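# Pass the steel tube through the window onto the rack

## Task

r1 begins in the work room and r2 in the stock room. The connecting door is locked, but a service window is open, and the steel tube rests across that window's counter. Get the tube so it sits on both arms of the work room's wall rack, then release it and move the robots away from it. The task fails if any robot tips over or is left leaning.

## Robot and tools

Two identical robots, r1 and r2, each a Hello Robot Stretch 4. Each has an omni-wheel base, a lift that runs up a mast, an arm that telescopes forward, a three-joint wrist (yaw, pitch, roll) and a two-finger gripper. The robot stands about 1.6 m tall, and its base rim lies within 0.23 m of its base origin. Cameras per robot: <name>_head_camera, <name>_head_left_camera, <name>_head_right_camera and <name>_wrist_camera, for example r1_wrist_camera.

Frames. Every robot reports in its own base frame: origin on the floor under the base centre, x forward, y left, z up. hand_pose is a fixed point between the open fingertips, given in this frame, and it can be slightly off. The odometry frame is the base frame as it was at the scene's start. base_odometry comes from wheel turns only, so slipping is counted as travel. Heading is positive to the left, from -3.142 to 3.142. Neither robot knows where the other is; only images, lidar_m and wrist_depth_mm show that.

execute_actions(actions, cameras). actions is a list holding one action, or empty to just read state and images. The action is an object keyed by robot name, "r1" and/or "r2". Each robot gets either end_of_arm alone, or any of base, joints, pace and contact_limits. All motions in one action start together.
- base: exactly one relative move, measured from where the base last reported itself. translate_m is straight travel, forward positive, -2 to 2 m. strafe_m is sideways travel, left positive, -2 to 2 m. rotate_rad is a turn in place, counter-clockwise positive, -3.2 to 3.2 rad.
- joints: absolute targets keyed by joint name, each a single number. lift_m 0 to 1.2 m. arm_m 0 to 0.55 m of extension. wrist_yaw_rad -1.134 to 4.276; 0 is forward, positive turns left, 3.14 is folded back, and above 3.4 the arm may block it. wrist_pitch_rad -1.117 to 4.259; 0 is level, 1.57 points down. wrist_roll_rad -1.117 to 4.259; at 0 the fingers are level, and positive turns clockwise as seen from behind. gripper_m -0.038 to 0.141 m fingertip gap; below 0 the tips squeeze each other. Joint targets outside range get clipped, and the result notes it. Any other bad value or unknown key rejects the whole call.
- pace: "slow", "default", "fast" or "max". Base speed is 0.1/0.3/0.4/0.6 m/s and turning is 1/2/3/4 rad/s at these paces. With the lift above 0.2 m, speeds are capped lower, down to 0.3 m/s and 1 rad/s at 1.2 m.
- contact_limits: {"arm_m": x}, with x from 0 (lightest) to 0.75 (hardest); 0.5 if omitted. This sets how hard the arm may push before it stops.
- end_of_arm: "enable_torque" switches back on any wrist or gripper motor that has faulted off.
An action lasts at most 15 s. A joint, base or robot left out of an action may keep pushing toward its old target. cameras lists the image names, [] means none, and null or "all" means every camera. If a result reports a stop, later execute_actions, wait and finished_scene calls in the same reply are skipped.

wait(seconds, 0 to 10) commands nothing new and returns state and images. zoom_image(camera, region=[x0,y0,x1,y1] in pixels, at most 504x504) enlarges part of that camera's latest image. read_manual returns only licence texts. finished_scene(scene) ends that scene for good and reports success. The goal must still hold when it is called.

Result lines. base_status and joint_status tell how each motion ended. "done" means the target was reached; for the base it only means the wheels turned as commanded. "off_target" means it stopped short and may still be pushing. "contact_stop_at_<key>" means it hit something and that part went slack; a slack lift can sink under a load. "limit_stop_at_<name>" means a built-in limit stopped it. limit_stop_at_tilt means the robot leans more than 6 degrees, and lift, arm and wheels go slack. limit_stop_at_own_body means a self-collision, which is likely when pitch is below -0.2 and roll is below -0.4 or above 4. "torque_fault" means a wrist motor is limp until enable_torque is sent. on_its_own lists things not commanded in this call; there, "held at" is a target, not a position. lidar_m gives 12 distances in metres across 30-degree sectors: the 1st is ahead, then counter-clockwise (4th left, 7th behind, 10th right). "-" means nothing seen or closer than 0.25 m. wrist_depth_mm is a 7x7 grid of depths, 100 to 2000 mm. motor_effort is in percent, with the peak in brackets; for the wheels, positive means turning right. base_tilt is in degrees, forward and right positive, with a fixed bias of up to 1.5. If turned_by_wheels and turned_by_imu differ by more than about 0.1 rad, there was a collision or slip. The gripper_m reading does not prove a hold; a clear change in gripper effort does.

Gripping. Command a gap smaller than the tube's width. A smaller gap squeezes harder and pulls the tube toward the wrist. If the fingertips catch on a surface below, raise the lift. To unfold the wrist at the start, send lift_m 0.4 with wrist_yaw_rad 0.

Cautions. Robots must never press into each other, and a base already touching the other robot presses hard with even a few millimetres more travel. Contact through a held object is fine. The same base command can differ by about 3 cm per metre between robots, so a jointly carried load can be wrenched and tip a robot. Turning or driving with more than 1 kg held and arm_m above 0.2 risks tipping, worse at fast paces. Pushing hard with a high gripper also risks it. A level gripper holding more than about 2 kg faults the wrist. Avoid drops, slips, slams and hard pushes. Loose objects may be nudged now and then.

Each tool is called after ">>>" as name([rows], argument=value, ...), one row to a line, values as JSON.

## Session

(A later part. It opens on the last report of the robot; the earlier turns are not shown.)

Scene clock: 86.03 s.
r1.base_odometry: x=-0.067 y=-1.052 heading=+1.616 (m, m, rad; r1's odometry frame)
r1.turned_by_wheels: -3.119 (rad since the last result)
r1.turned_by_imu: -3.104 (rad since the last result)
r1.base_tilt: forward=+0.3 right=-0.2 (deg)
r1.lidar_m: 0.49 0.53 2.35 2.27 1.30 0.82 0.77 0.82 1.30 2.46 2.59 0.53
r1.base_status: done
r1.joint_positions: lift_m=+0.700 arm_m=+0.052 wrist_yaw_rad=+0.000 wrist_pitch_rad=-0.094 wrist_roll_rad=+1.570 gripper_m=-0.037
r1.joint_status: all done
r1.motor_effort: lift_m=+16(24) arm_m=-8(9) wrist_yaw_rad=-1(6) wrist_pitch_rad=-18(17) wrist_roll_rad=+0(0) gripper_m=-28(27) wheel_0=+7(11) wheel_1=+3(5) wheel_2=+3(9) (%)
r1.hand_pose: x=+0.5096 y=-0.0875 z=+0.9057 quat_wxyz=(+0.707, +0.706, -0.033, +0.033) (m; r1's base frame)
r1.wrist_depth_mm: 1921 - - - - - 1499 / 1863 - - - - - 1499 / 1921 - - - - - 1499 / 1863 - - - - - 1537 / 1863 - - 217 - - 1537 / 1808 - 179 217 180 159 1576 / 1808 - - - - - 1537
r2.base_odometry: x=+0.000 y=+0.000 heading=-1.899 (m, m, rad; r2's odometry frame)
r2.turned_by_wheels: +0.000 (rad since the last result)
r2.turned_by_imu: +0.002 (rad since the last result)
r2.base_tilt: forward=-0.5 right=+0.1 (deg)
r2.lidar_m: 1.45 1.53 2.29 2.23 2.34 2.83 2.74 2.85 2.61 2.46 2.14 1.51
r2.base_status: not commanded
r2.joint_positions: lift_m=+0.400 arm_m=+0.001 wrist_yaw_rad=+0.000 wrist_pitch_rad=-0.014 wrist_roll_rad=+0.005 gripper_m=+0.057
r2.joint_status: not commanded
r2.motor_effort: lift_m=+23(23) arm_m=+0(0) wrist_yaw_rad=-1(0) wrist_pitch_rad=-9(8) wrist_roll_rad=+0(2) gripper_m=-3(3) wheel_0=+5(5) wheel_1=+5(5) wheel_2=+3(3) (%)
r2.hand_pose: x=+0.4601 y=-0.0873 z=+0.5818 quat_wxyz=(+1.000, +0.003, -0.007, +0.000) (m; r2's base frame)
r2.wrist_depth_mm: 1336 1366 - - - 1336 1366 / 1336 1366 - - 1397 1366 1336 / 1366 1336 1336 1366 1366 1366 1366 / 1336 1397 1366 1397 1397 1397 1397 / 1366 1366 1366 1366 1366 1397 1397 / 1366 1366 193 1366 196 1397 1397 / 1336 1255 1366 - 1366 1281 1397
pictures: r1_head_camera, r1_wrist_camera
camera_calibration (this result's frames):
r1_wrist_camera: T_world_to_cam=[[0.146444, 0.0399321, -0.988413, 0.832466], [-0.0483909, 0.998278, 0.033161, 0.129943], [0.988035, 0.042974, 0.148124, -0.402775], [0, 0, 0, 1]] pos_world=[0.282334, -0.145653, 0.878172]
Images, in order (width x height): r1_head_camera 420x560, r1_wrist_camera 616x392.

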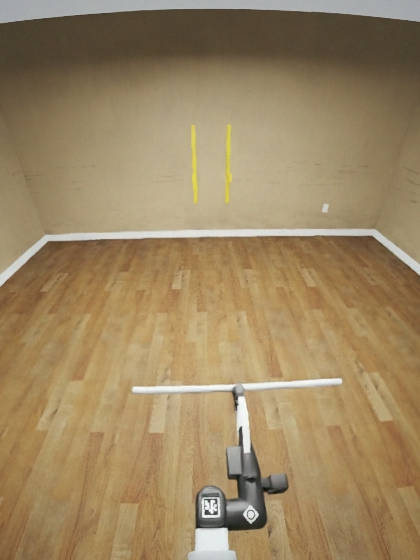

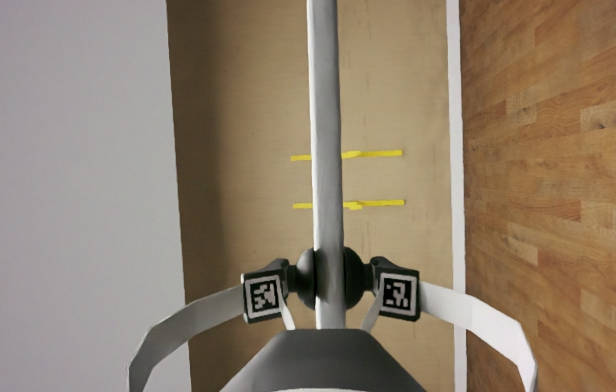

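>>> execute_actions([
  {"r1": {"base": {"translate_m": 2.0}, "joints": {"lift_m": 0.6}}},
], cameras=["r1_head_camera", "r1_wrist_camera"])

Scene clock: 96.87 s.
r1.base_odometry: x=-0.158 y=+0.946 heading=+1.617 (m, m, rad; r1's odometry frame)
r1.turned_by_wheels: +0.001 (rad since the last result)
r1.turned_by_imu: +0.001 (rad since the last result)
r1.base_tilt: forward=+0.2 right=-0.2 (deg)
r1.lidar_m: 0.50 0.52 2.00 2.28 2.38 3.04 2.92 3.04 2.57 2.46 2.01 0.52
r1.base_status: done
r1.joint_positions: lift_m=+0.600 arm_m=+0.052 wrist_yaw_rad=+0.000 wrist_pitch_rad=-0.094 wrist_roll_rad=+1.570 gripper_m=-0.037
r1.joint_status: all done
r1.motor_effort: lift_m=+17(16) arm_m=-8(9) wrist_yaw_rad=-2(3) wrist_pitch_rad=-17(18) wrist_roll_rad=+0(0) gripper_m=-28(25) wheel_0=+7(12) wheel_1=+3(3) wheel_2=+0(11) (%)
r1.hand_pose: x=+0.5096 y=-0.0874 z=+0.8055 quat_wxyz=(+0.707, +0.706, -0.033, +0.033) (m; r1's base frame)
r1.wrist_depth_mm: 1205 1160 1138 1098 1078 1042 1025 / 1205 1182 1138 1098 1078 1042 1025 / 1229 1205 1160 1118 1078 1060 1042 / 1229 1182 1160 1138 1098 1078 1042 / 1255 1205 1160 217 1098 1060 1060 / 1255 1229 179 217 180 160 1060 / 1308 1229 1205 - 1118 1098 1078
r2.base_odometry: x=+0.000 y=+0.000 heading=-1.899 (m, m, rad; r2's odometry frame)
r2.turned_by_wheels: +0.000 (rad since the last result)
r2.turned_by_imu: +0.004 (rad since the last result)
r2.base_tilt: forward=-0.6 right=+0.1 (deg)
r2.lidar_m: 1.44 1.55 2.30 2.21 2.32 2.82 2.72 2.87 2.60 2.46 2.15 1.50
r2.base_status: not commanded
r2.joint_positions: lift_m=+0.400 arm_m=+0.001 wrist_yaw_rad=+0.000 wrist_pitch_rad=-0.014 wrist_roll_rad=+0.005 gripper_m=+0.057
r2.joint_status: not commanded
r2.motor_effort: lift_m=+23(23) arm_m=+0(0) wrist_yaw_rad=+0(1) wrist_pitch_rad=-9(9) wrist_roll_rad=+1(2) gripper_m=-7(4) wheel_0=+5(5) wheel_1=+5(5) wheel_2=+3(3) (%)
r2.hand_pose: x=+0.4601 y=-0.0873 z=+0.5818 quat_wxyz=(+1.000, +0.003, -0.007, +0.000) (m; r2's base frame)
r2.wrist_depth_mm: 1336 1336 - - - 1336 1366 / 1366 1336 - - 1430 1366 1366 / 1366 1366 1366 1366 1366 1336 1366 / 1366 1397 1336 1397 1397 1397 1397 / 1366 1366 1397 1366 1366 1366 1366 / 1366 1366 193 1366 196 1397 1366 / 1366 1229 1397 - 1336 1308 1366
pictures: r1_head_camera, r1_wrist_camera
camera_calibration (this result's frames):
r1_wrist_camera: T_world_to_cam=[[0.146309, 0.0399883, -0.98843, 0.733555], [-0.0487697, 0.998259, 0.0331669, 0.133343], [0.988036, 0.0433529, 0.148004, -0.387849], [0, 0, 0, 1]] pos_world=[0.282387, -0.14563, 0.778049]
Images, in order (width x height): r1_head_camera 420x560, r1_wrist_camera 616x392.

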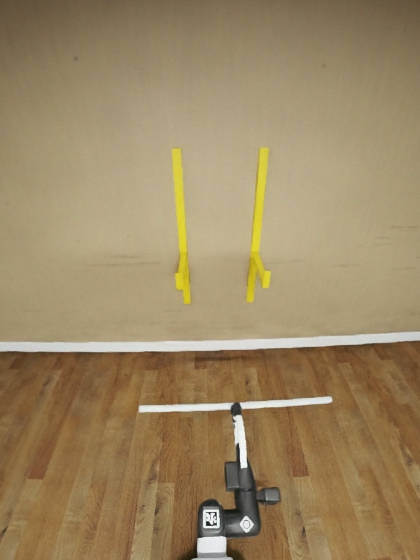

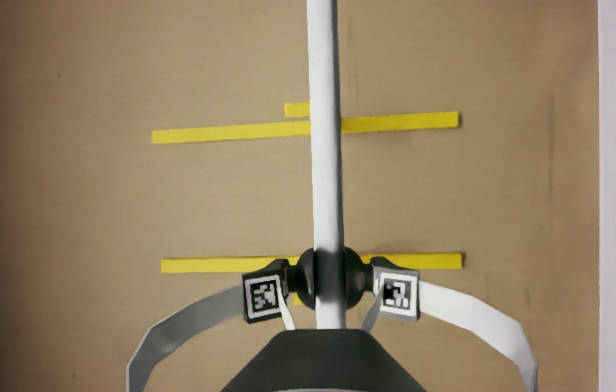

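>>> zoom_image(camera="r1_head_camera", region=[120, 130, 350, 430])

Region (120, 130, 350, 430) of r1_head_camera's 420x560 image, scaled by 1.680, with more detail than that image has; it fills the left 386 columns of this view, and the rest is white.

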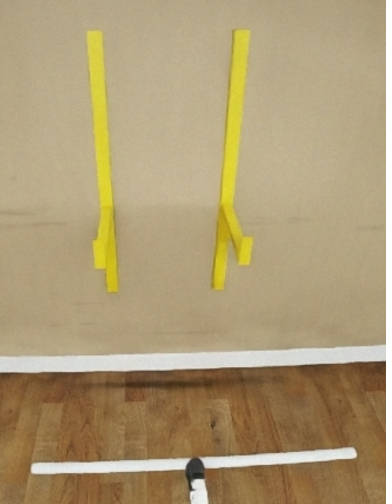

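>>> execute_actions([
  {"r1": {"base": {"translate_m": 0.48}, "joints": {"lift_m": 0.775, "wrist_yaw_rad": -0.03}}},
], cameras=[])

>>> execute_actions([
  {"r1": {"base": {"strafe_m": 0.033}}},
], cameras=["r1_head_camera", "r1_wrist_camera"])

Scene clock: 115.57 s.
r1.base_odometry: x=-0.180 y=+1.426 heading=+1.617 (m, m, rad; r1's odometry frame)
r1.turned_by_wheels: +0.001 (rad since the last result)
r1.turned_by_imu: +0.002 (rad since the last result)
r1.base_tilt: forward=+0.2 right=-0.1 (deg)
r1.lidar_m: 0.49 1.01 1.29 2.29 2.41 3.26 3.47 3.51 2.56 2.46 1.32 0.54
r1.base_status: done
r1.joint_positions: lift_m=+0.775 arm_m=+0.051 wrist_yaw_rad=-0.030 wrist_pitch_rad=-0.094 wrist_roll_rad=+1.570 gripper_m=-0.037
r1.joint_status: all done
r1.motor_effort: lift_m=+24(26) arm_m=-9(9) wrist_yaw_rad=-3(9) wrist_pitch_rad=-19(17) wrist_roll_rad=+1(1) gripper_m=-26(25) wheel_0=+5(10) wheel_1=+2(7) wheel_2=+0(12) (%)
r1.hand_pose: x=+0.5069 y=-0.0960 z=+0.9800 quat_wxyz=(+0.707, +0.705, -0.044, +0.023) (m; r1's base frame)
r1.wrist_depth_mm: 699 683 661 634 621 320 591 / 707 676 654 621 603 585 585 / 707 683 668 640 621 609 591 / 715 691 668 647 627 615 597 / 715 699 676 217 627 621 603 / 715 691 179 216 180 160 597 / 723 691 676 - 603 591 597
r2.base_odometry: x=+0.000 y=+0.000 heading=-1.899 (m, m, rad; r2's odometry frame)
r2.turned_by_wheels: +0.000 (rad since the last result)
r2.turned_by_imu: +0.002 (rad since the last result)
r2.base_tilt: forward=-0.5 right=+0.2 (deg)
r2.lidar_m: 1.45 1.54 2.28 2.22 2.34 2.82 2.73 2.85 2.61 2.47 2.17 1.49
r2.base_status: not commanded
r2.joint_positions: lift_m=+0.400 arm_m=+0.001 wrist_yaw_rad=+0.000 wrist_pitch_rad=-0.014 wrist_roll_rad=+0.005 gripper_m=+0.057
r2.joint_status: not commanded
r2.motor_effort: lift_m=+23(23) arm_m=+0(0) wrist_yaw_rad=+0(0) wrist_pitch_rad=-8(9) wrist_roll_rad=-1(1) gripper_m=-6(4) wheel_0=+5(4) wheel_1=+5(5) wheel_2=+3(3) (%)
r2.hand_pose: x=+0.4601 y=-0.0873 z=+0.5818 quat_wxyz=(+1.000, +0.003, -0.007, +0.000) (m; r2's base frame)
r2.wrist_depth_mm: 1336 1366 - - - 1366 1366 / 1336 1366 - - 1430 1366 1366 / 1366 1366 1336 1366 1397 1366 1366 / 1366 1336 1397 1397 1366 1366 1397 / 1366 1366 1366 1397 1430 1397 1397 / 1366 1397 193 1366 196 1397 1397 / 1336 1255 1366 - 1336 1308 1397
pictures: none
No camera images: the call's "cameras" was empty. Leave "cameras" out to get every camera's image.

Scene clock: 116.53 s.
r1.base_odometry: x=-0.213 y=+1.424 heading=+1.617 (m, m, rad; r1's odometry frame)
r1.turned_by_wheels: +0.000 (rad since the last result)
r1.turned_by_imu: +0.000 (rad since the last result)
r1.base_tilt: forward=+0.2 right=-0.2 (deg)
r1.lidar_m: 0.47 1.01 1.32 2.26 2.34 3.21 3.46 3.54 2.62 2.48 1.30 0.51
r1.base_status: done
r1.joint_positions: lift_m=+0.775 arm_m=+0.051 wrist_yaw_rad=-0.030 wrist_pitch_rad=-0.094 wrist_roll_rad=+1.570 gripper_m=-0.037
r1.joint_status: not commanded
r1.motor_effort: lift_m=+24(24) arm_m=-9(8) wrist_yaw_rad=-3(2) wrist_pitch_rad=-17(18) wrist_roll_rad=+1(1) gripper_m=-25(26) wheel_0=-4(14) wheel_1=+1(10) wheel_2=+0(1) (%)
r1.hand_pose: x=+0.5069 y=-0.0960 z=+0.9800 quat_wxyz=(+0.707, +0.705, -0.044, +0.023) (m; r1's base frame)
r1.wrist_depth_mm: 699 676 654 627 621 597 591 / 707 676 654 621 621 585 591 / 707 683 661 647 627 609 597 / 715 691 668 647 627 615 597 / 715 691 668 217 621 615 603 / 723 691 178 216 180 159 597 / 732 691 676 - 634 508 603
r2.base_odometry: x=+0.000 y=+0.000 heading=-1.899 (m, m, rad; r2's odometry frame)
r2.turned_by_wheels: +0.000 (rad since the last result)
r2.turned_by_imu: +0.000 (rad since the last result)
r2.base_tilt: forward=-0.5 right=+0.3 (deg)
r2.lidar_m: 1.45 1.54 2.30 2.20 2.34 2.83 2.74 2.87 2.58 2.50 2.14 1.51
r2.base_status: not commanded
r2.joint_positions: lift_m=+0.400 arm_m=+0.001 wrist_yaw_rad=+0.000 wrist_pitch_rad=-0.014 wrist_roll_rad=+0.005 gripper_m=+0.057
r2.joint_status: not commanded
r2.motor_effort: lift_m=+23(23) arm_m=+0(0) wrist_yaw_rad=+0(0) wrist_pitch_rad=-10(9) wrist_roll_rad=+1(0) gripper_m=-3(5) wheel_0=+5(5) wheel_1=+5(5) wheel_2=+3(3) (%)
r2.hand_pose: x=+0.4601 y=-0.0873 z=+0.5818 quat_wxyz=(+1.000, +0.003, -0.007, +0.000) (m; r2's base frame)
r2.wrist_depth_mm: 1336 1336 - - - 1366 1336 / 1366 1397 - - 1397 1397 1366 / 1397 1336 1366 1336 1397 1397 1366 / 1366 1366 1366 1366 1366 1397 1366 / 1397 1366 1397 1397 1430 1397 1397 / 1366 1366 193 1397 196 1397 1397 / 1336 1255 1366 - 1336 1336 1336
pictures: r1_head_camera, r1_wrist_camera
camera_calibration (this result's frames):
r1_wrist_camera: T_world_to_cam=[[0.147572, 0.0355764, -0.988411, 0.905675], [-0.0188, 0.999273, 0.0331604, 0.120898], [0.988873, 0.0136886, 0.148134, -0.41397], [0, 0, 0, 1]] pos_world=[0.277984, -0.147364, 0.952493]
Images, in order (width x height): r1_head_camera 420x560, r1_wrist_camera 616x392.

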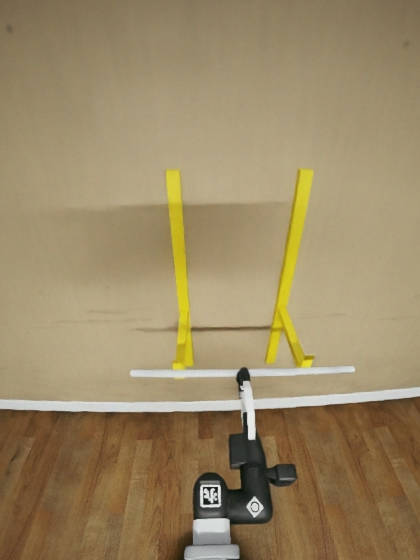

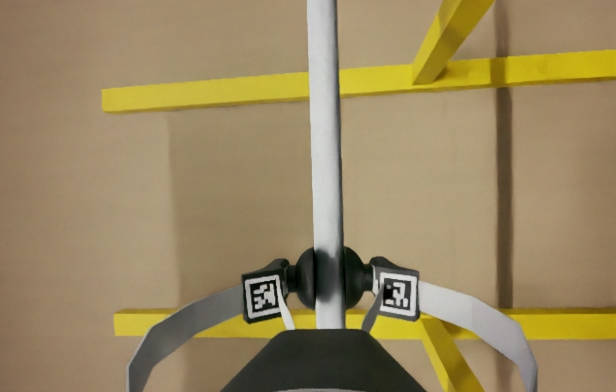

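>>> execute_actions([
  {"r1": {"joints": {"arm_m": 0.31}}},
], cameras=["r1_head_camera"])

>>> execute_actions([
  {"r1": {"joints": {"lift_m": 0.685}, "pace": "slow"}},
], cameras=["r1_head_camera", "r1_wrist_camera"])

Scene clock: 122.43 s.
r1.base_odometry: x=-0.213 y=+1.424 heading=+1.617 (m, m, rad; r1's odometry frame)
r1.turned_by_wheels: +0.000 (rad since the last result)
r1.turned_by_imu: +0.002 (rad since the last result)
r1.base_tilt: forward=+0.2 right=-0.3 (deg)
r1.lidar_m: 0.59 0.96 1.31 2.26 2.36 3.21 3.46 3.54 2.59 2.49 1.30 0.66
r1.base_status: not commanded
r1.joint_positions: lift_m=+0.775 arm_m=+0.308 wrist_yaw_rad=-0.030 wrist_pitch_rad=-0.094 wrist_roll_rad=+1.570 gripper_m=-0.037
r1.joint_status: all done
r1.motor_effort: lift_m=+24(24) arm_m=+9(9) wrist_yaw_rad=-1(1) wrist_pitch_rad=-19(17) wrist_roll_rad=-1(1) gripper_m=-27(27) wheel_0=-5(5) wheel_1=+1(1) wheel_2=+0(0) (%)
r1.hand_pose: x=+0.7638 y=-0.0960 z=+0.9800 quat_wxyz=(+0.707, +0.705, -0.044, +0.023) (m; r1's base frame)
r1.wrist_depth_mm: 394 379 368 357 355 357 351 / 421 410 399 387 375 364 355 / 424 413 399 387 375 366 357 / 427 415 399 389 377 368 359 / 430 415 402 217 377 368 362 / 430 415 178 216 181 160 362 / 430 415 407 - 379 373 364
r2.base_odometry: x=+0.000 y=+0.000 heading=-1.899 (m, m, rad; r2's odometry frame)
r2.turned_by_wheels: +0.000 (rad since the last result)
r2.turned_by_imu: +0.002 (rad since the last result)
r2.base_tilt: forward=-0.6 right=+0.0 (deg)
r2.lidar_m: 1.45 1.53 2.30 2.22 2.35 2.82 2.73 2.86 2.61 2.46 2.16 1.50
r2.base_status: not commanded
r2.joint_positions: lift_m=+0.400 arm_m=+0.001 wrist_yaw_rad=+0.000 wrist_pitch_rad=-0.014 wrist_roll_rad=+0.005 gripper_m=+0.057
r2.joint_status: not commanded
r2.motor_effort: lift_m=+23(23) arm_m=+0(0) wrist_yaw_rad=-1(0) wrist_pitch_rad=-9(8) wrist_roll_rad=+1(1) gripper_m=-4(3) wheel_0=+5(4) wheel_1=+5(5) wheel_2=+3(3) (%)
r2.hand_pose: x=+0.4601 y=-0.0873 z=+0.5818 quat_wxyz=(+1.000, +0.003, -0.007, +0.000) (m; r2's base frame)
r2.wrist_depth_mm: 1336 1336 - - - 1397 1366 / 1366 1336 - - 1397 1366 1366 / 1336 1366 1336 1397 1397 1366 1366 / 1366 1336 1366 1397 1397 1397 1366 / 1366 1397 1366 1397 1397 1366 1397 / 1366 1366 193 1397 196 1366 1366 / 1366 1229 1366 - 1397 1336 1336
pictures: r1_head_camera
Images, in order (width x height): r1_head_camera 420x560.

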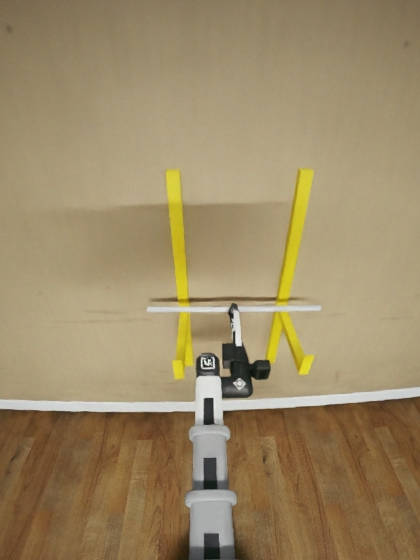

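Scene clock: 124.07 s.
r1.base_odometry: x=-0.213 y=+1.424 heading=+1.617 (m, m, rad; r1's odometry frame)
r1.turned_by_wheels: +0.000 (rad since the last result)
r1.turned_by_imu: +0.001 (rad since the last result)
r1.base_tilt: forward=+0.2 right=-0.1 (deg)
r1.lidar_m: 0.59 0.96 1.28 2.26 2.34 3.19 3.46 3.55 2.61 2.50 1.32 0.66
r1.base_status: not commanded
r1.joint_positions: lift_m=+0.685 arm_m=+0.308 wrist_yaw_rad=-0.030 wrist_pitch_rad=-0.094 wrist_roll_rad=+1.570 gripper_m=-0.037
r1.joint_status: all done
r1.motor_effort: lift_m=+16(23) arm_m=+9(9) wrist_yaw_rad=-2(2) wrist_pitch_rad=-17(17) wrist_roll_rad=-1(1) gripper_m=-25(27) wheel_0=-5(5) wheel_1=+1(1) wheel_2=+0(0) (%)
r1.hand_pose: x=+0.7638 y=-0.0960 z=+0.8907 quat_wxyz=(+0.707, +0.705, -0.044, +0.023) (m; r1's base frame)
r1.wrist_depth_mm: 392 379 368 357 357 359 351 / 421 410 399 387 375 364 357 / 424 410 399 387 375 366 357 / 424 413 402 389 379 366 359 / 430 413 402 217 375 368 359 / 430 415 179 217 180 160 362 / 430 415 407 - 379 373 362
r2.base_odometry: x=+0.000 y=+0.000 heading=-1.899 (m, m, rad; r2's odometry frame)
r2.turned_by_wheels: +0.000 (rad since the last result)
r2.turned_by_imu: +0.001 (rad since the last result)
r2.base_tilt: forward=-0.5 right=+0.2 (deg)
r2.lidar_m: 1.44 1.53 2.30 2.23 2.32 2.83 2.73 2.87 2.62 2.47 2.16 1.50
r2.base_status: not commanded
r2.joint_positions: lift_m=+0.400 arm_m=+0.001 wrist_yaw_rad=+0.000 wrist_pitch_rad=-0.014 wrist_roll_rad=+0.005 gripper_m=+0.057
r2.joint_status: not commanded
r2.motor_effort: lift_m=+24(23) arm_m=+0(0) wrist_yaw_rad=-1(1) wrist_pitch_rad=-7(9) wrist_roll_rad=+1(1) gripper_m=-5(4) wheel_0=+5(5) wheel_1=+5(5) wheel_2=+3(3) (%)
r2.hand_pose: x=+0.4601 y=-0.0873 z=+0.5818 quat_wxyz=(+1.000, +0.003, -0.007, +0.000) (m; r2's base frame)
r2.wrist_depth_mm: 1336 1336 - - - 1336 1366 / 1336 1366 - - 1397 1397 1336 / 1366 1366 1366 1397 1366 1397 1397 / 1336 1366 1397 1366 1397 1366 1366 / 1366 1397 1366 1366 1397 1366 1397 / 1366 1430 193 1366 195 1366 1397 / 1308 1229 1366 - 1336 1336 1366
pictures: r1_head_camera, r1_wrist_camera
camera_calibration (this result's frames):
r1_wrist_camera: T_world_to_cam=[[0.147568, 0.0356477, -0.988409, 0.779481], [-0.0188736, 0.99927, 0.0332216, 0.128672], [0.988872, 0.0137523, 0.148133, -0.654836], [0, 0, 0, 1]] pos_world=[0.53495, -0.14736, 0.863175]
Images, in order (width x height): r1_head_camera 420x560, r1_wrist_camera 616x392.

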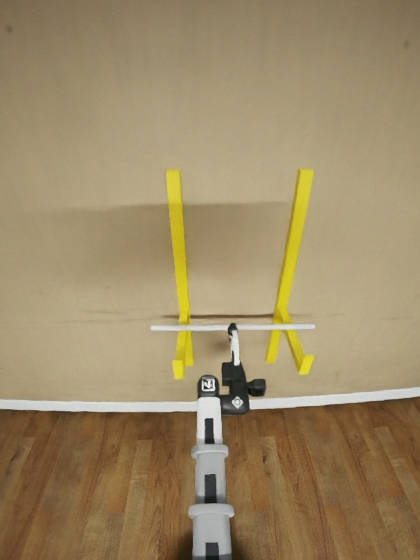

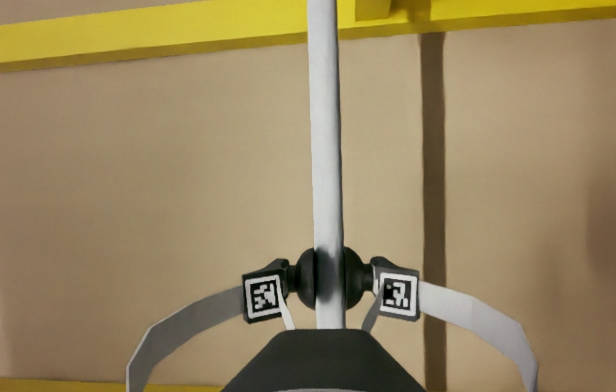

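>>> execute_actions([
  {"r1": {"joints": {"lift_m": 0.671}, "pace": "slow"}},
], cameras=["r1_head_camera", "r1_wrist_camera"])

Scene clock: 128.40 s.
r1.base_odometry: x=-0.213 y=+1.424 heading=+1.617 (m, m, rad; r1's odometry frame)
r1.turned_by_wheels: +0.000 (rad since the last result)
r1.turned_by_imu: +0.002 (rad since the last result)
r1.base_tilt: forward=+0.3 right=-0.2 (deg)
r1.lidar_m: 0.60 0.96 1.33 2.27 2.34 3.21 3.46 3.53 2.60 2.49 1.32 0.69
r1.base_status: not commanded
r1.joint_positions: lift_m=+0.671 arm_m=+0.308 wrist_yaw_rad=-0.030 wrist_pitch_rad=-0.094 wrist_roll_rad=+1.570 gripper_m=-0.037
r1.joint_status: all done
r1.motor_effort: lift_m=+16(20) arm_m=+9(9) wrist_yaw_rad=-1(2) wrist_pitch_rad=-16(17) wrist_roll_rad=+1(0) gripper_m=-26(26) wheel_0=-5(5) wheel_1=+1(1) wheel_2=+0(0) (%)
r1.hand_pose: x=+0.7638 y=-0.0960 z=+0.8767 quat_wxyz=(+0.707, +0.705, -0.044, +0.023) (m; r1's base frame)
r1.wrist_depth_mm: 392 379 368 351 353 359 351 / 418 410 397 379 375 364 355 / 427 410 399 387 375 366 357 / 427 413 402 389 379 368 357 / 430 415 402 217 379 370 359 / 433 418 178 208 181 159 362 / 433 415 407 - 379 373 364
r2.base_odometry: x=+0.000 y=+0.000 heading=-1.899 (m, m, rad; r2's odometry frame)
r2.turned_by_wheels: +0.000 (rad since the last result)
r2.turned_by_imu: +0.001 (rad since the last result)
r2.base_tilt: forward=-0.5 right=+0.1 (deg)
r2.lidar_m: 1.45 1.56 2.29 2.21 2.35 2.84 2.73 2.83 2.61 2.45 2.18 1.52
r2.base_status: not commanded
r2.joint_positions: lift_m=+0.400 arm_m=+0.001 wrist_yaw_rad=+0.000 wrist_pitch_rad=-0.014 wrist_roll_rad=+0.005 gripper_m=+0.057
r2.joint_status: not commanded
r2.motor_effort: lift_m=+23(24) arm_m=+0(0) wrist_yaw_rad=-1(0) wrist_pitch_rad=-9(9) wrist_roll_rad=+1(0) gripper_m=-6(7) wheel_0=+5(5) wheel_1=+5(5) wheel_2=+3(3) (%)
r2.hand_pose: x=+0.4601 y=-0.0873 z=+0.5818 quat_wxyz=(+1.000, +0.003, -0.007, +0.000) (m; r2's base frame)
r2.wrist_depth_mm: 1336 1336 - - - 1366 1366 / 1366 1366 - - 1397 1366 1366 / 1336 1366 1397 1366 1366 1366 1366 / 1397 1366 1366 1366 1366 1397 1366 / 1366 1397 1397 1366 1366 1366 1397 / 1397 1366 193 1397 196 1397 1397 / 1336 1229 1366 - 1336 1308 1366
pictures: r1_head_camera, r1_wrist_camera
camera_calibration (this result's frames):
r1_wrist_camera: T_world_to_cam=[[0.147589, 0.0356466, -0.988406, 0.765622], [-0.018874, 0.99927, 0.0332201, 0.129139], [0.988869, 0.0137523, 0.148154, -0.652778], [0, 0, 0, 1]] pos_world=[0.534952, -0.14736, 0.849167]
Images, in order (width x height): r1_head_camera 420x560, r1_wrist_camera 616x392.

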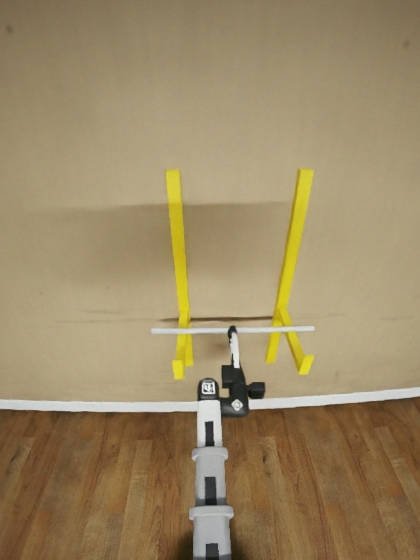

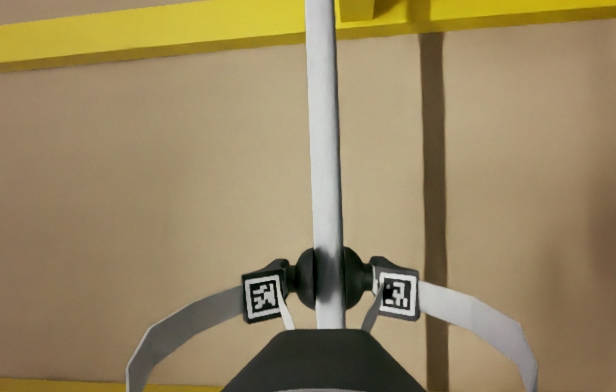

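The right side is just touching. A few more millimetres to seat it on both arms.

>>> execute_actions([
  {"r1": {"joints": {"lift_m": 0.665}, "pace": "slow"}},
], cameras=["r1_head_camera", "r1_wrist_camera"])

Scene clock: 130.43 s.
r1.base_odometry: x=-0.213 y=+1.424 heading=+1.617 (m, m, rad; r1's odometry frame)
r1.turned_by_wheels: +0.000 (rad since the last result)
r1.turned_by_imu: +0.001 (rad since the last result)
r1.base_tilt: forward=+0.2 right=-0.3 (deg)
r1.lidar_m: 0.59 0.98 1.29 2.27 2.37 3.20 3.45 3.53 2.61 2.48 1.33 0.67
r1.base_status: not commanded
r1.joint_positions: lift_m=+0.665 arm_m=+0.308 wrist_yaw_rad=-0.030 wrist_pitch_rad=-0.098 wrist_roll_rad=+1.570 gripper_m=-0.037
r1.joint_status: all done
r1.motor_effort: lift_m=+15(12) arm_m=+8(9) wrist_yaw_rad=-1(2) wrist_pitch_rad=-7(17) wrist_roll_rad=-1(2) gripper_m=-27(27) wheel_0=-4(4) wheel_1=+1(1) wheel_2=+0(0) (%)
r1.hand_pose: x=+0.7637 y=-0.0960 z=+0.8717 quat_wxyz=(+0.707, +0.705, -0.045, +0.024) (m; r1's base frame)
r1.wrist_depth_mm: 394 382 370 357 355 359 349 / 424 410 399 382 373 364 355 / 427 413 402 382 375 366 357 / 427 418 399 384 377 366 357 / 430 415 402 216 377 368 359 / 433 418 179 201 181 366 362 / 433 415 410 - 377 373 362
r2.base_odometry: x=+0.000 y=+0.000 heading=-1.899 (m, m, rad; r2's odometry frame)
r2.turned_by_wheels: +0.000 (rad since the last result)
r2.turned_by_imu: +0.001 (rad since the last result)
r2.base_tilt: forward=-0.6 right=+0.1 (deg)
r2.lidar_m: 1.45 1.54 2.29 2.23 2.33 2.83 2.74 2.86 2.60 2.48 2.16 1.50
r2.base_status: not commanded
r2.joint_positions: lift_m=+0.400 arm_m=+0.001 wrist_yaw_rad=+0.000 wrist_pitch_rad=-0.014 wrist_roll_rad=+0.005 gripper_m=+0.057
r2.joint_status: not commanded
r2.motor_effort: lift_m=+23(23) arm_m=+0(0) wrist_yaw_rad=+0(0) wrist_pitch_rad=-9(9) wrist_roll_rad=+1(1) gripper_m=-3(6) wheel_0=+5(5) wheel_1=+5(5) wheel_2=+3(3) (%)
r2.hand_pose: x=+0.4601 y=-0.0873 z=+0.5818 quat_wxyz=(+1.000, +0.003, -0.007, +0.000) (m; r2's base frame)
r2.wrist_depth_mm: 1366 1366 - - - 1336 1366 / 1336 1397 - - 1397 1397 1366 / 1366 1397 1366 1336 1366 1366 1397 / 1366 1366 1336 1397 1336 1366 1397 / 1366 1397 1366 1366 1366 1397 1366 / 1397 1366 193 1366 196 1397 1397 / 1336 1229 1397 - 1336 1281 1366
pictures: r1_head_camera, r1_wrist_camera
camera_calibration (this result's frames):
r1_wrist_camera: T_world_to_cam=[[0.15072, 0.035553, -0.987937, 0.7579], [-0.0189785, 0.999273, 0.0330656, 0.129516], [0.988394, 0.0137659, 0.151285, -0.65432], [0, 0, 0, 1]] pos_world=[0.534954, -0.14736, 0.843464]
Images, in order (width x height): r1_head_camera 420x560, r1_wrist_camera 616x392.

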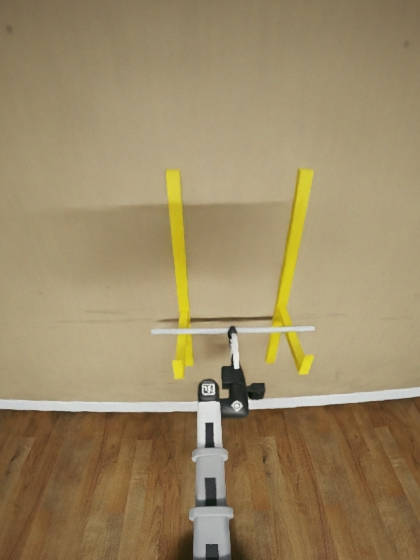

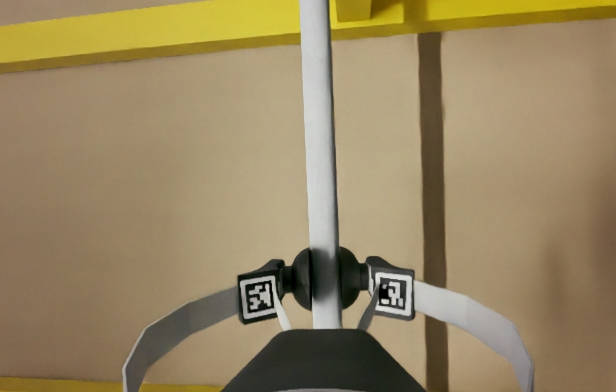

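The tube's weight is fully on the rack (pitch effort back to the unloaded level). Release and back away.

>>> execute_actions([
  {"r1": {"joints": {"gripper_m": 0.08}}},
], cameras=["r1_wrist_camera"])

>>> execute_actions([
  {"r1": {"base": {"translate_m": -0.5}, "joints": {"arm_m": 0.0}}},
], cameras=["r1_head_camera", "r1_wrist_camera", "r1_head_left_camera"])

Scene clock: 135.40 s.
r1.base_odometry: x=-0.213 y=+1.424 heading=+1.617 (m, m, rad; r1's odometry frame)
r1.turned_by_wheels: +0.000 (rad since the last result)
r1.turned_by_imu: +0.002 (rad since the last result)
r1.base_tilt: forward=+0.3 right=-0.2 (deg)
r1.lidar_m: 0.60 0.95 1.30 2.25 2.37 3.20 3.47 3.52 2.60 2.50 1.35 0.65
r1.base_status: not commanded
r1.joint_positions: lift_m=+0.665 arm_m=+0.308 wrist_yaw_rad=-0.030 wrist_pitch_rad=-0.097 wrist_roll_rad=+1.570 gripper_m=+0.080
r1.joint_status: all done
r1.motor_effort: lift_m=+15(15) arm_m=+9(8) wrist_yaw_rad=+0(2) wrist_pitch_rad=-9(9) wrist_roll_rad=+0(1) gripper_m=-6(26) wheel_0=-5(5) wheel_1=+1(1) wheel_2=+0(0) (%)
r1.hand_pose: x=+0.7637 y=-0.0960 z=+0.8717 quat_wxyz=(+0.707, +0.705, -0.045, +0.024) (m; r1's base frame)
r1.wrist_depth_mm: 397 382 368 355 355 359 351 / 424 413 397 382 375 364 355 / 427 413 399 384 375 364 355 / 430 415 402 392 377 366 357 / 433 418 402 389 379 368 359 / 433 421 199 233 377 366 362 / 433 421 407 - 379 373 362
r2.base_odometry: x=+0.000 y=+0.000 heading=-1.899 (m, m, rad; r2's odometry frame)
r2.turned_by_wheels: +0.000 (rad since the last result)
r2.turned_by_imu: +0.002 (rad since the last result)
r2.base_tilt: forward=-0.6 right=+0.2 (deg)
r2.lidar_m: 1.44 1.56 2.31 2.20 2.34 2.81 2.74 2.86 2.59 2.48 2.18 1.49
r2.base_status: not commanded
r2.joint_positions: lift_m=+0.400 arm_m=+0.001 wrist_yaw_rad=+0.000 wrist_pitch_rad=-0.014 wrist_roll_rad=+0.005 gripper_m=+0.057
r2.joint_status: not commanded
r2.motor_effort: lift_m=+23(23) arm_m=-1(0) wrist_yaw_rad=-1(1) wrist_pitch_rad=-9(9) wrist_roll_rad=+1(0) gripper_m=-2(2) wheel_0=+5(5) wheel_1=+5(5) wheel_2=+3(3) (%)
r2.hand_pose: x=+0.4601 y=-0.0873 z=+0.5818 quat_wxyz=(+1.000, +0.003, -0.007, +0.000) (m; r2's base frame)
r2.wrist_depth_mm: 1336 1366 - - - 1366 1366 / 1366 1336 - - 1430 1366 1366 / 1366 1366 1336 1397 1366 1366 1366 / 1366 1366 1397 1366 1397 1366 1366 / 1366 1366 1366 1397 1366 1397 1366 / 1397 1397 193 1430 196 1366 1430 / 1366 1229 1366 - 1336 1308 1366
pictures: r1_wrist_camera
camera_calibration (this result's frames):
r1_wrist_camera: T_world_to_cam=[[0.150554, 0.035519, -0.987964, 0.757995], [-0.018709, 0.999278, 0.0330748, 0.129379], [0.988425, 0.0135043, 0.15111, -0.654187], [0, 0, 0, 1]] pos_world=[0.534916, -0.147374, 0.843447]
Images, in order (width x height): r1_wrist_camera 616x392.

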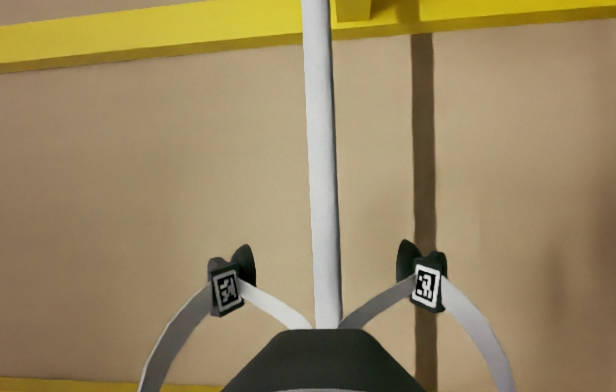

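Scene clock: 138.53 s.
r1.base_odometry: x=-0.190 y=+0.925 heading=+1.616 (m, m, rad; r1's odometry frame)
r1.turned_by_wheels: -0.001 (rad since the last result)
r1.turned_by_imu: +0.002 (rad since the last result)
r1.base_tilt: forward=+0.3 right=-0.1 (deg)
r1.lidar_m: 1.10 1.47 2.01 2.24 2.36 3.00 2.91 3.02 2.61 2.48 2.03 1.13
r1.base_status: done
r1.joint_positions: lift_m=+0.665 arm_m=+0.002 wrist_yaw_rad=-0.030 wrist_pitch_rad=-0.098 wrist_roll_rad=+1.570 gripper_m=+0.080
r1.joint_status: all done
r1.motor_effort: lift_m=+15(15) arm_m=-9(9) wrist_yaw_rad=-2(1) wrist_pitch_rad=-8(8) wrist_roll_rad=+0(4) gripper_m=-4(2) wheel_0=-6(12) wheel_1=-3(11) wheel_2=+1(12) (%)
r1.hand_pose: x=+0.4568 y=-0.0960 z=+0.8717 quat_wxyz=(+0.707, +0.705, -0.045, +0.024) (m; r1's base frame)
r1.wrist_depth_mm: 1308 1255 1229 1182 1160 1098 1078 / 1308 1281 1229 1205 1160 1118 1098 / 1308 1281 1229 1182 1160 1138 1098 / 1336 1281 1255 1205 1182 1138 1118 / 1336 1308 1255 1229 1138 1138 1118 / 1336 1308 199 1205 1160 1138 1118 / 1336 1308 1281 - 1182 1160 1098
r2.base_odometry: x=+0.000 y=+0.000 heading=-1.899 (m, m, rad; r2's odometry frame)
r2.turned_by_wheels: +0.000 (rad since the last result)
r2.turned_by_imu: +0.001 (rad since the last result)
r2.base_tilt: forward=-0.6 right=+0.1 (deg)
r2.lidar_m: 1.44 1.55 2.30 2.21 2.33 2.84 2.74 2.84 2.61 2.47 2.17 1.48
r2.base_status: not commanded
r2.joint_positions: lift_m=+0.400 arm_m=+0.001 wrist_yaw_rad=+0.000 wrist_pitch_rad=-0.014 wrist_roll_rad=+0.005 gripper_m=+0.057
r2.joint_status: not commanded
r2.motor_effort: lift_m=+23(23) arm_m=+0(0) wrist_yaw_rad=-1(1) wrist_pitch_rad=-10(9) wrist_roll_rad=+1(0) gripper_m=-3(4) wheel_0=+5(5) wheel_1=+5(5) wheel_2=+3(3) (%)
r2.hand_pose: x=+0.4601 y=-0.0873 z=+0.5818 quat_wxyz=(+1.000, +0.003, -0.007, +0.000) (m; r2's base frame)
r2.wrist_depth_mm: 1366 1366 - - - 1336 1336 / 1366 1366 - - 1397 1397 1366 / 1366 1336 1336 1366 1397 1397 1366 / 1366 1366 1397 1397 1366 1366 1366 / 1366 1366 1397 1397 1397 1366 1366 / 1397 1397 193 1366 196 1366 1397 / 1366 1255 1366 - 1336 1308 1366
pictures: r1_head_camera, r1_head_left_camera, r1_wrist_camera
camera_calibration (this result's frames):
r1_wrist_camera: T_world_to_cam=[[0.150747, 0.0355122, -0.987934, 0.804105], [-0.0187098, 0.999278, 0.0330651, 0.123646], [0.988395, 0.0134996, 0.151303, -0.350958], [0, 0, 0, 1]] pos_world=[0.227982, -0.147375, 0.843416]
Images, in order (width x height): r1_head_camera 420x560, r1_head_left_camera 420x672, r1_wrist_camera 616x392.

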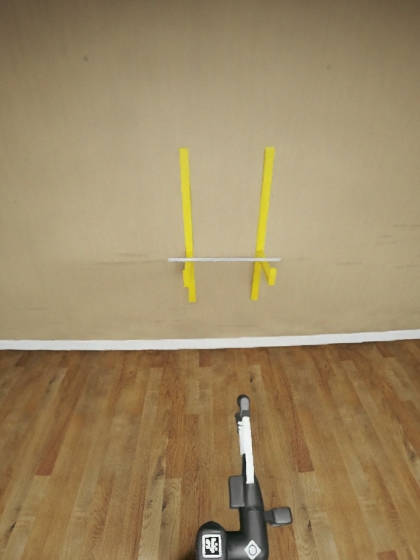

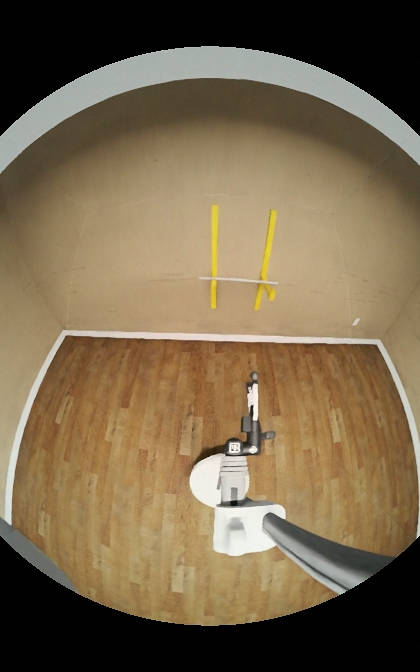

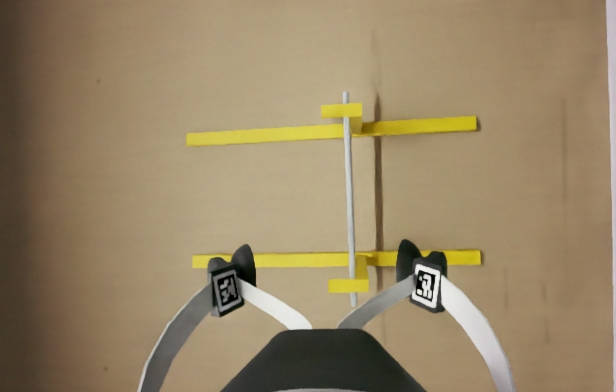

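The tube rests on both rack arms and r1 has moved clear. Finishing scene 2.

>>> finished_scene(scene=2)

The scene is finished: the task was done.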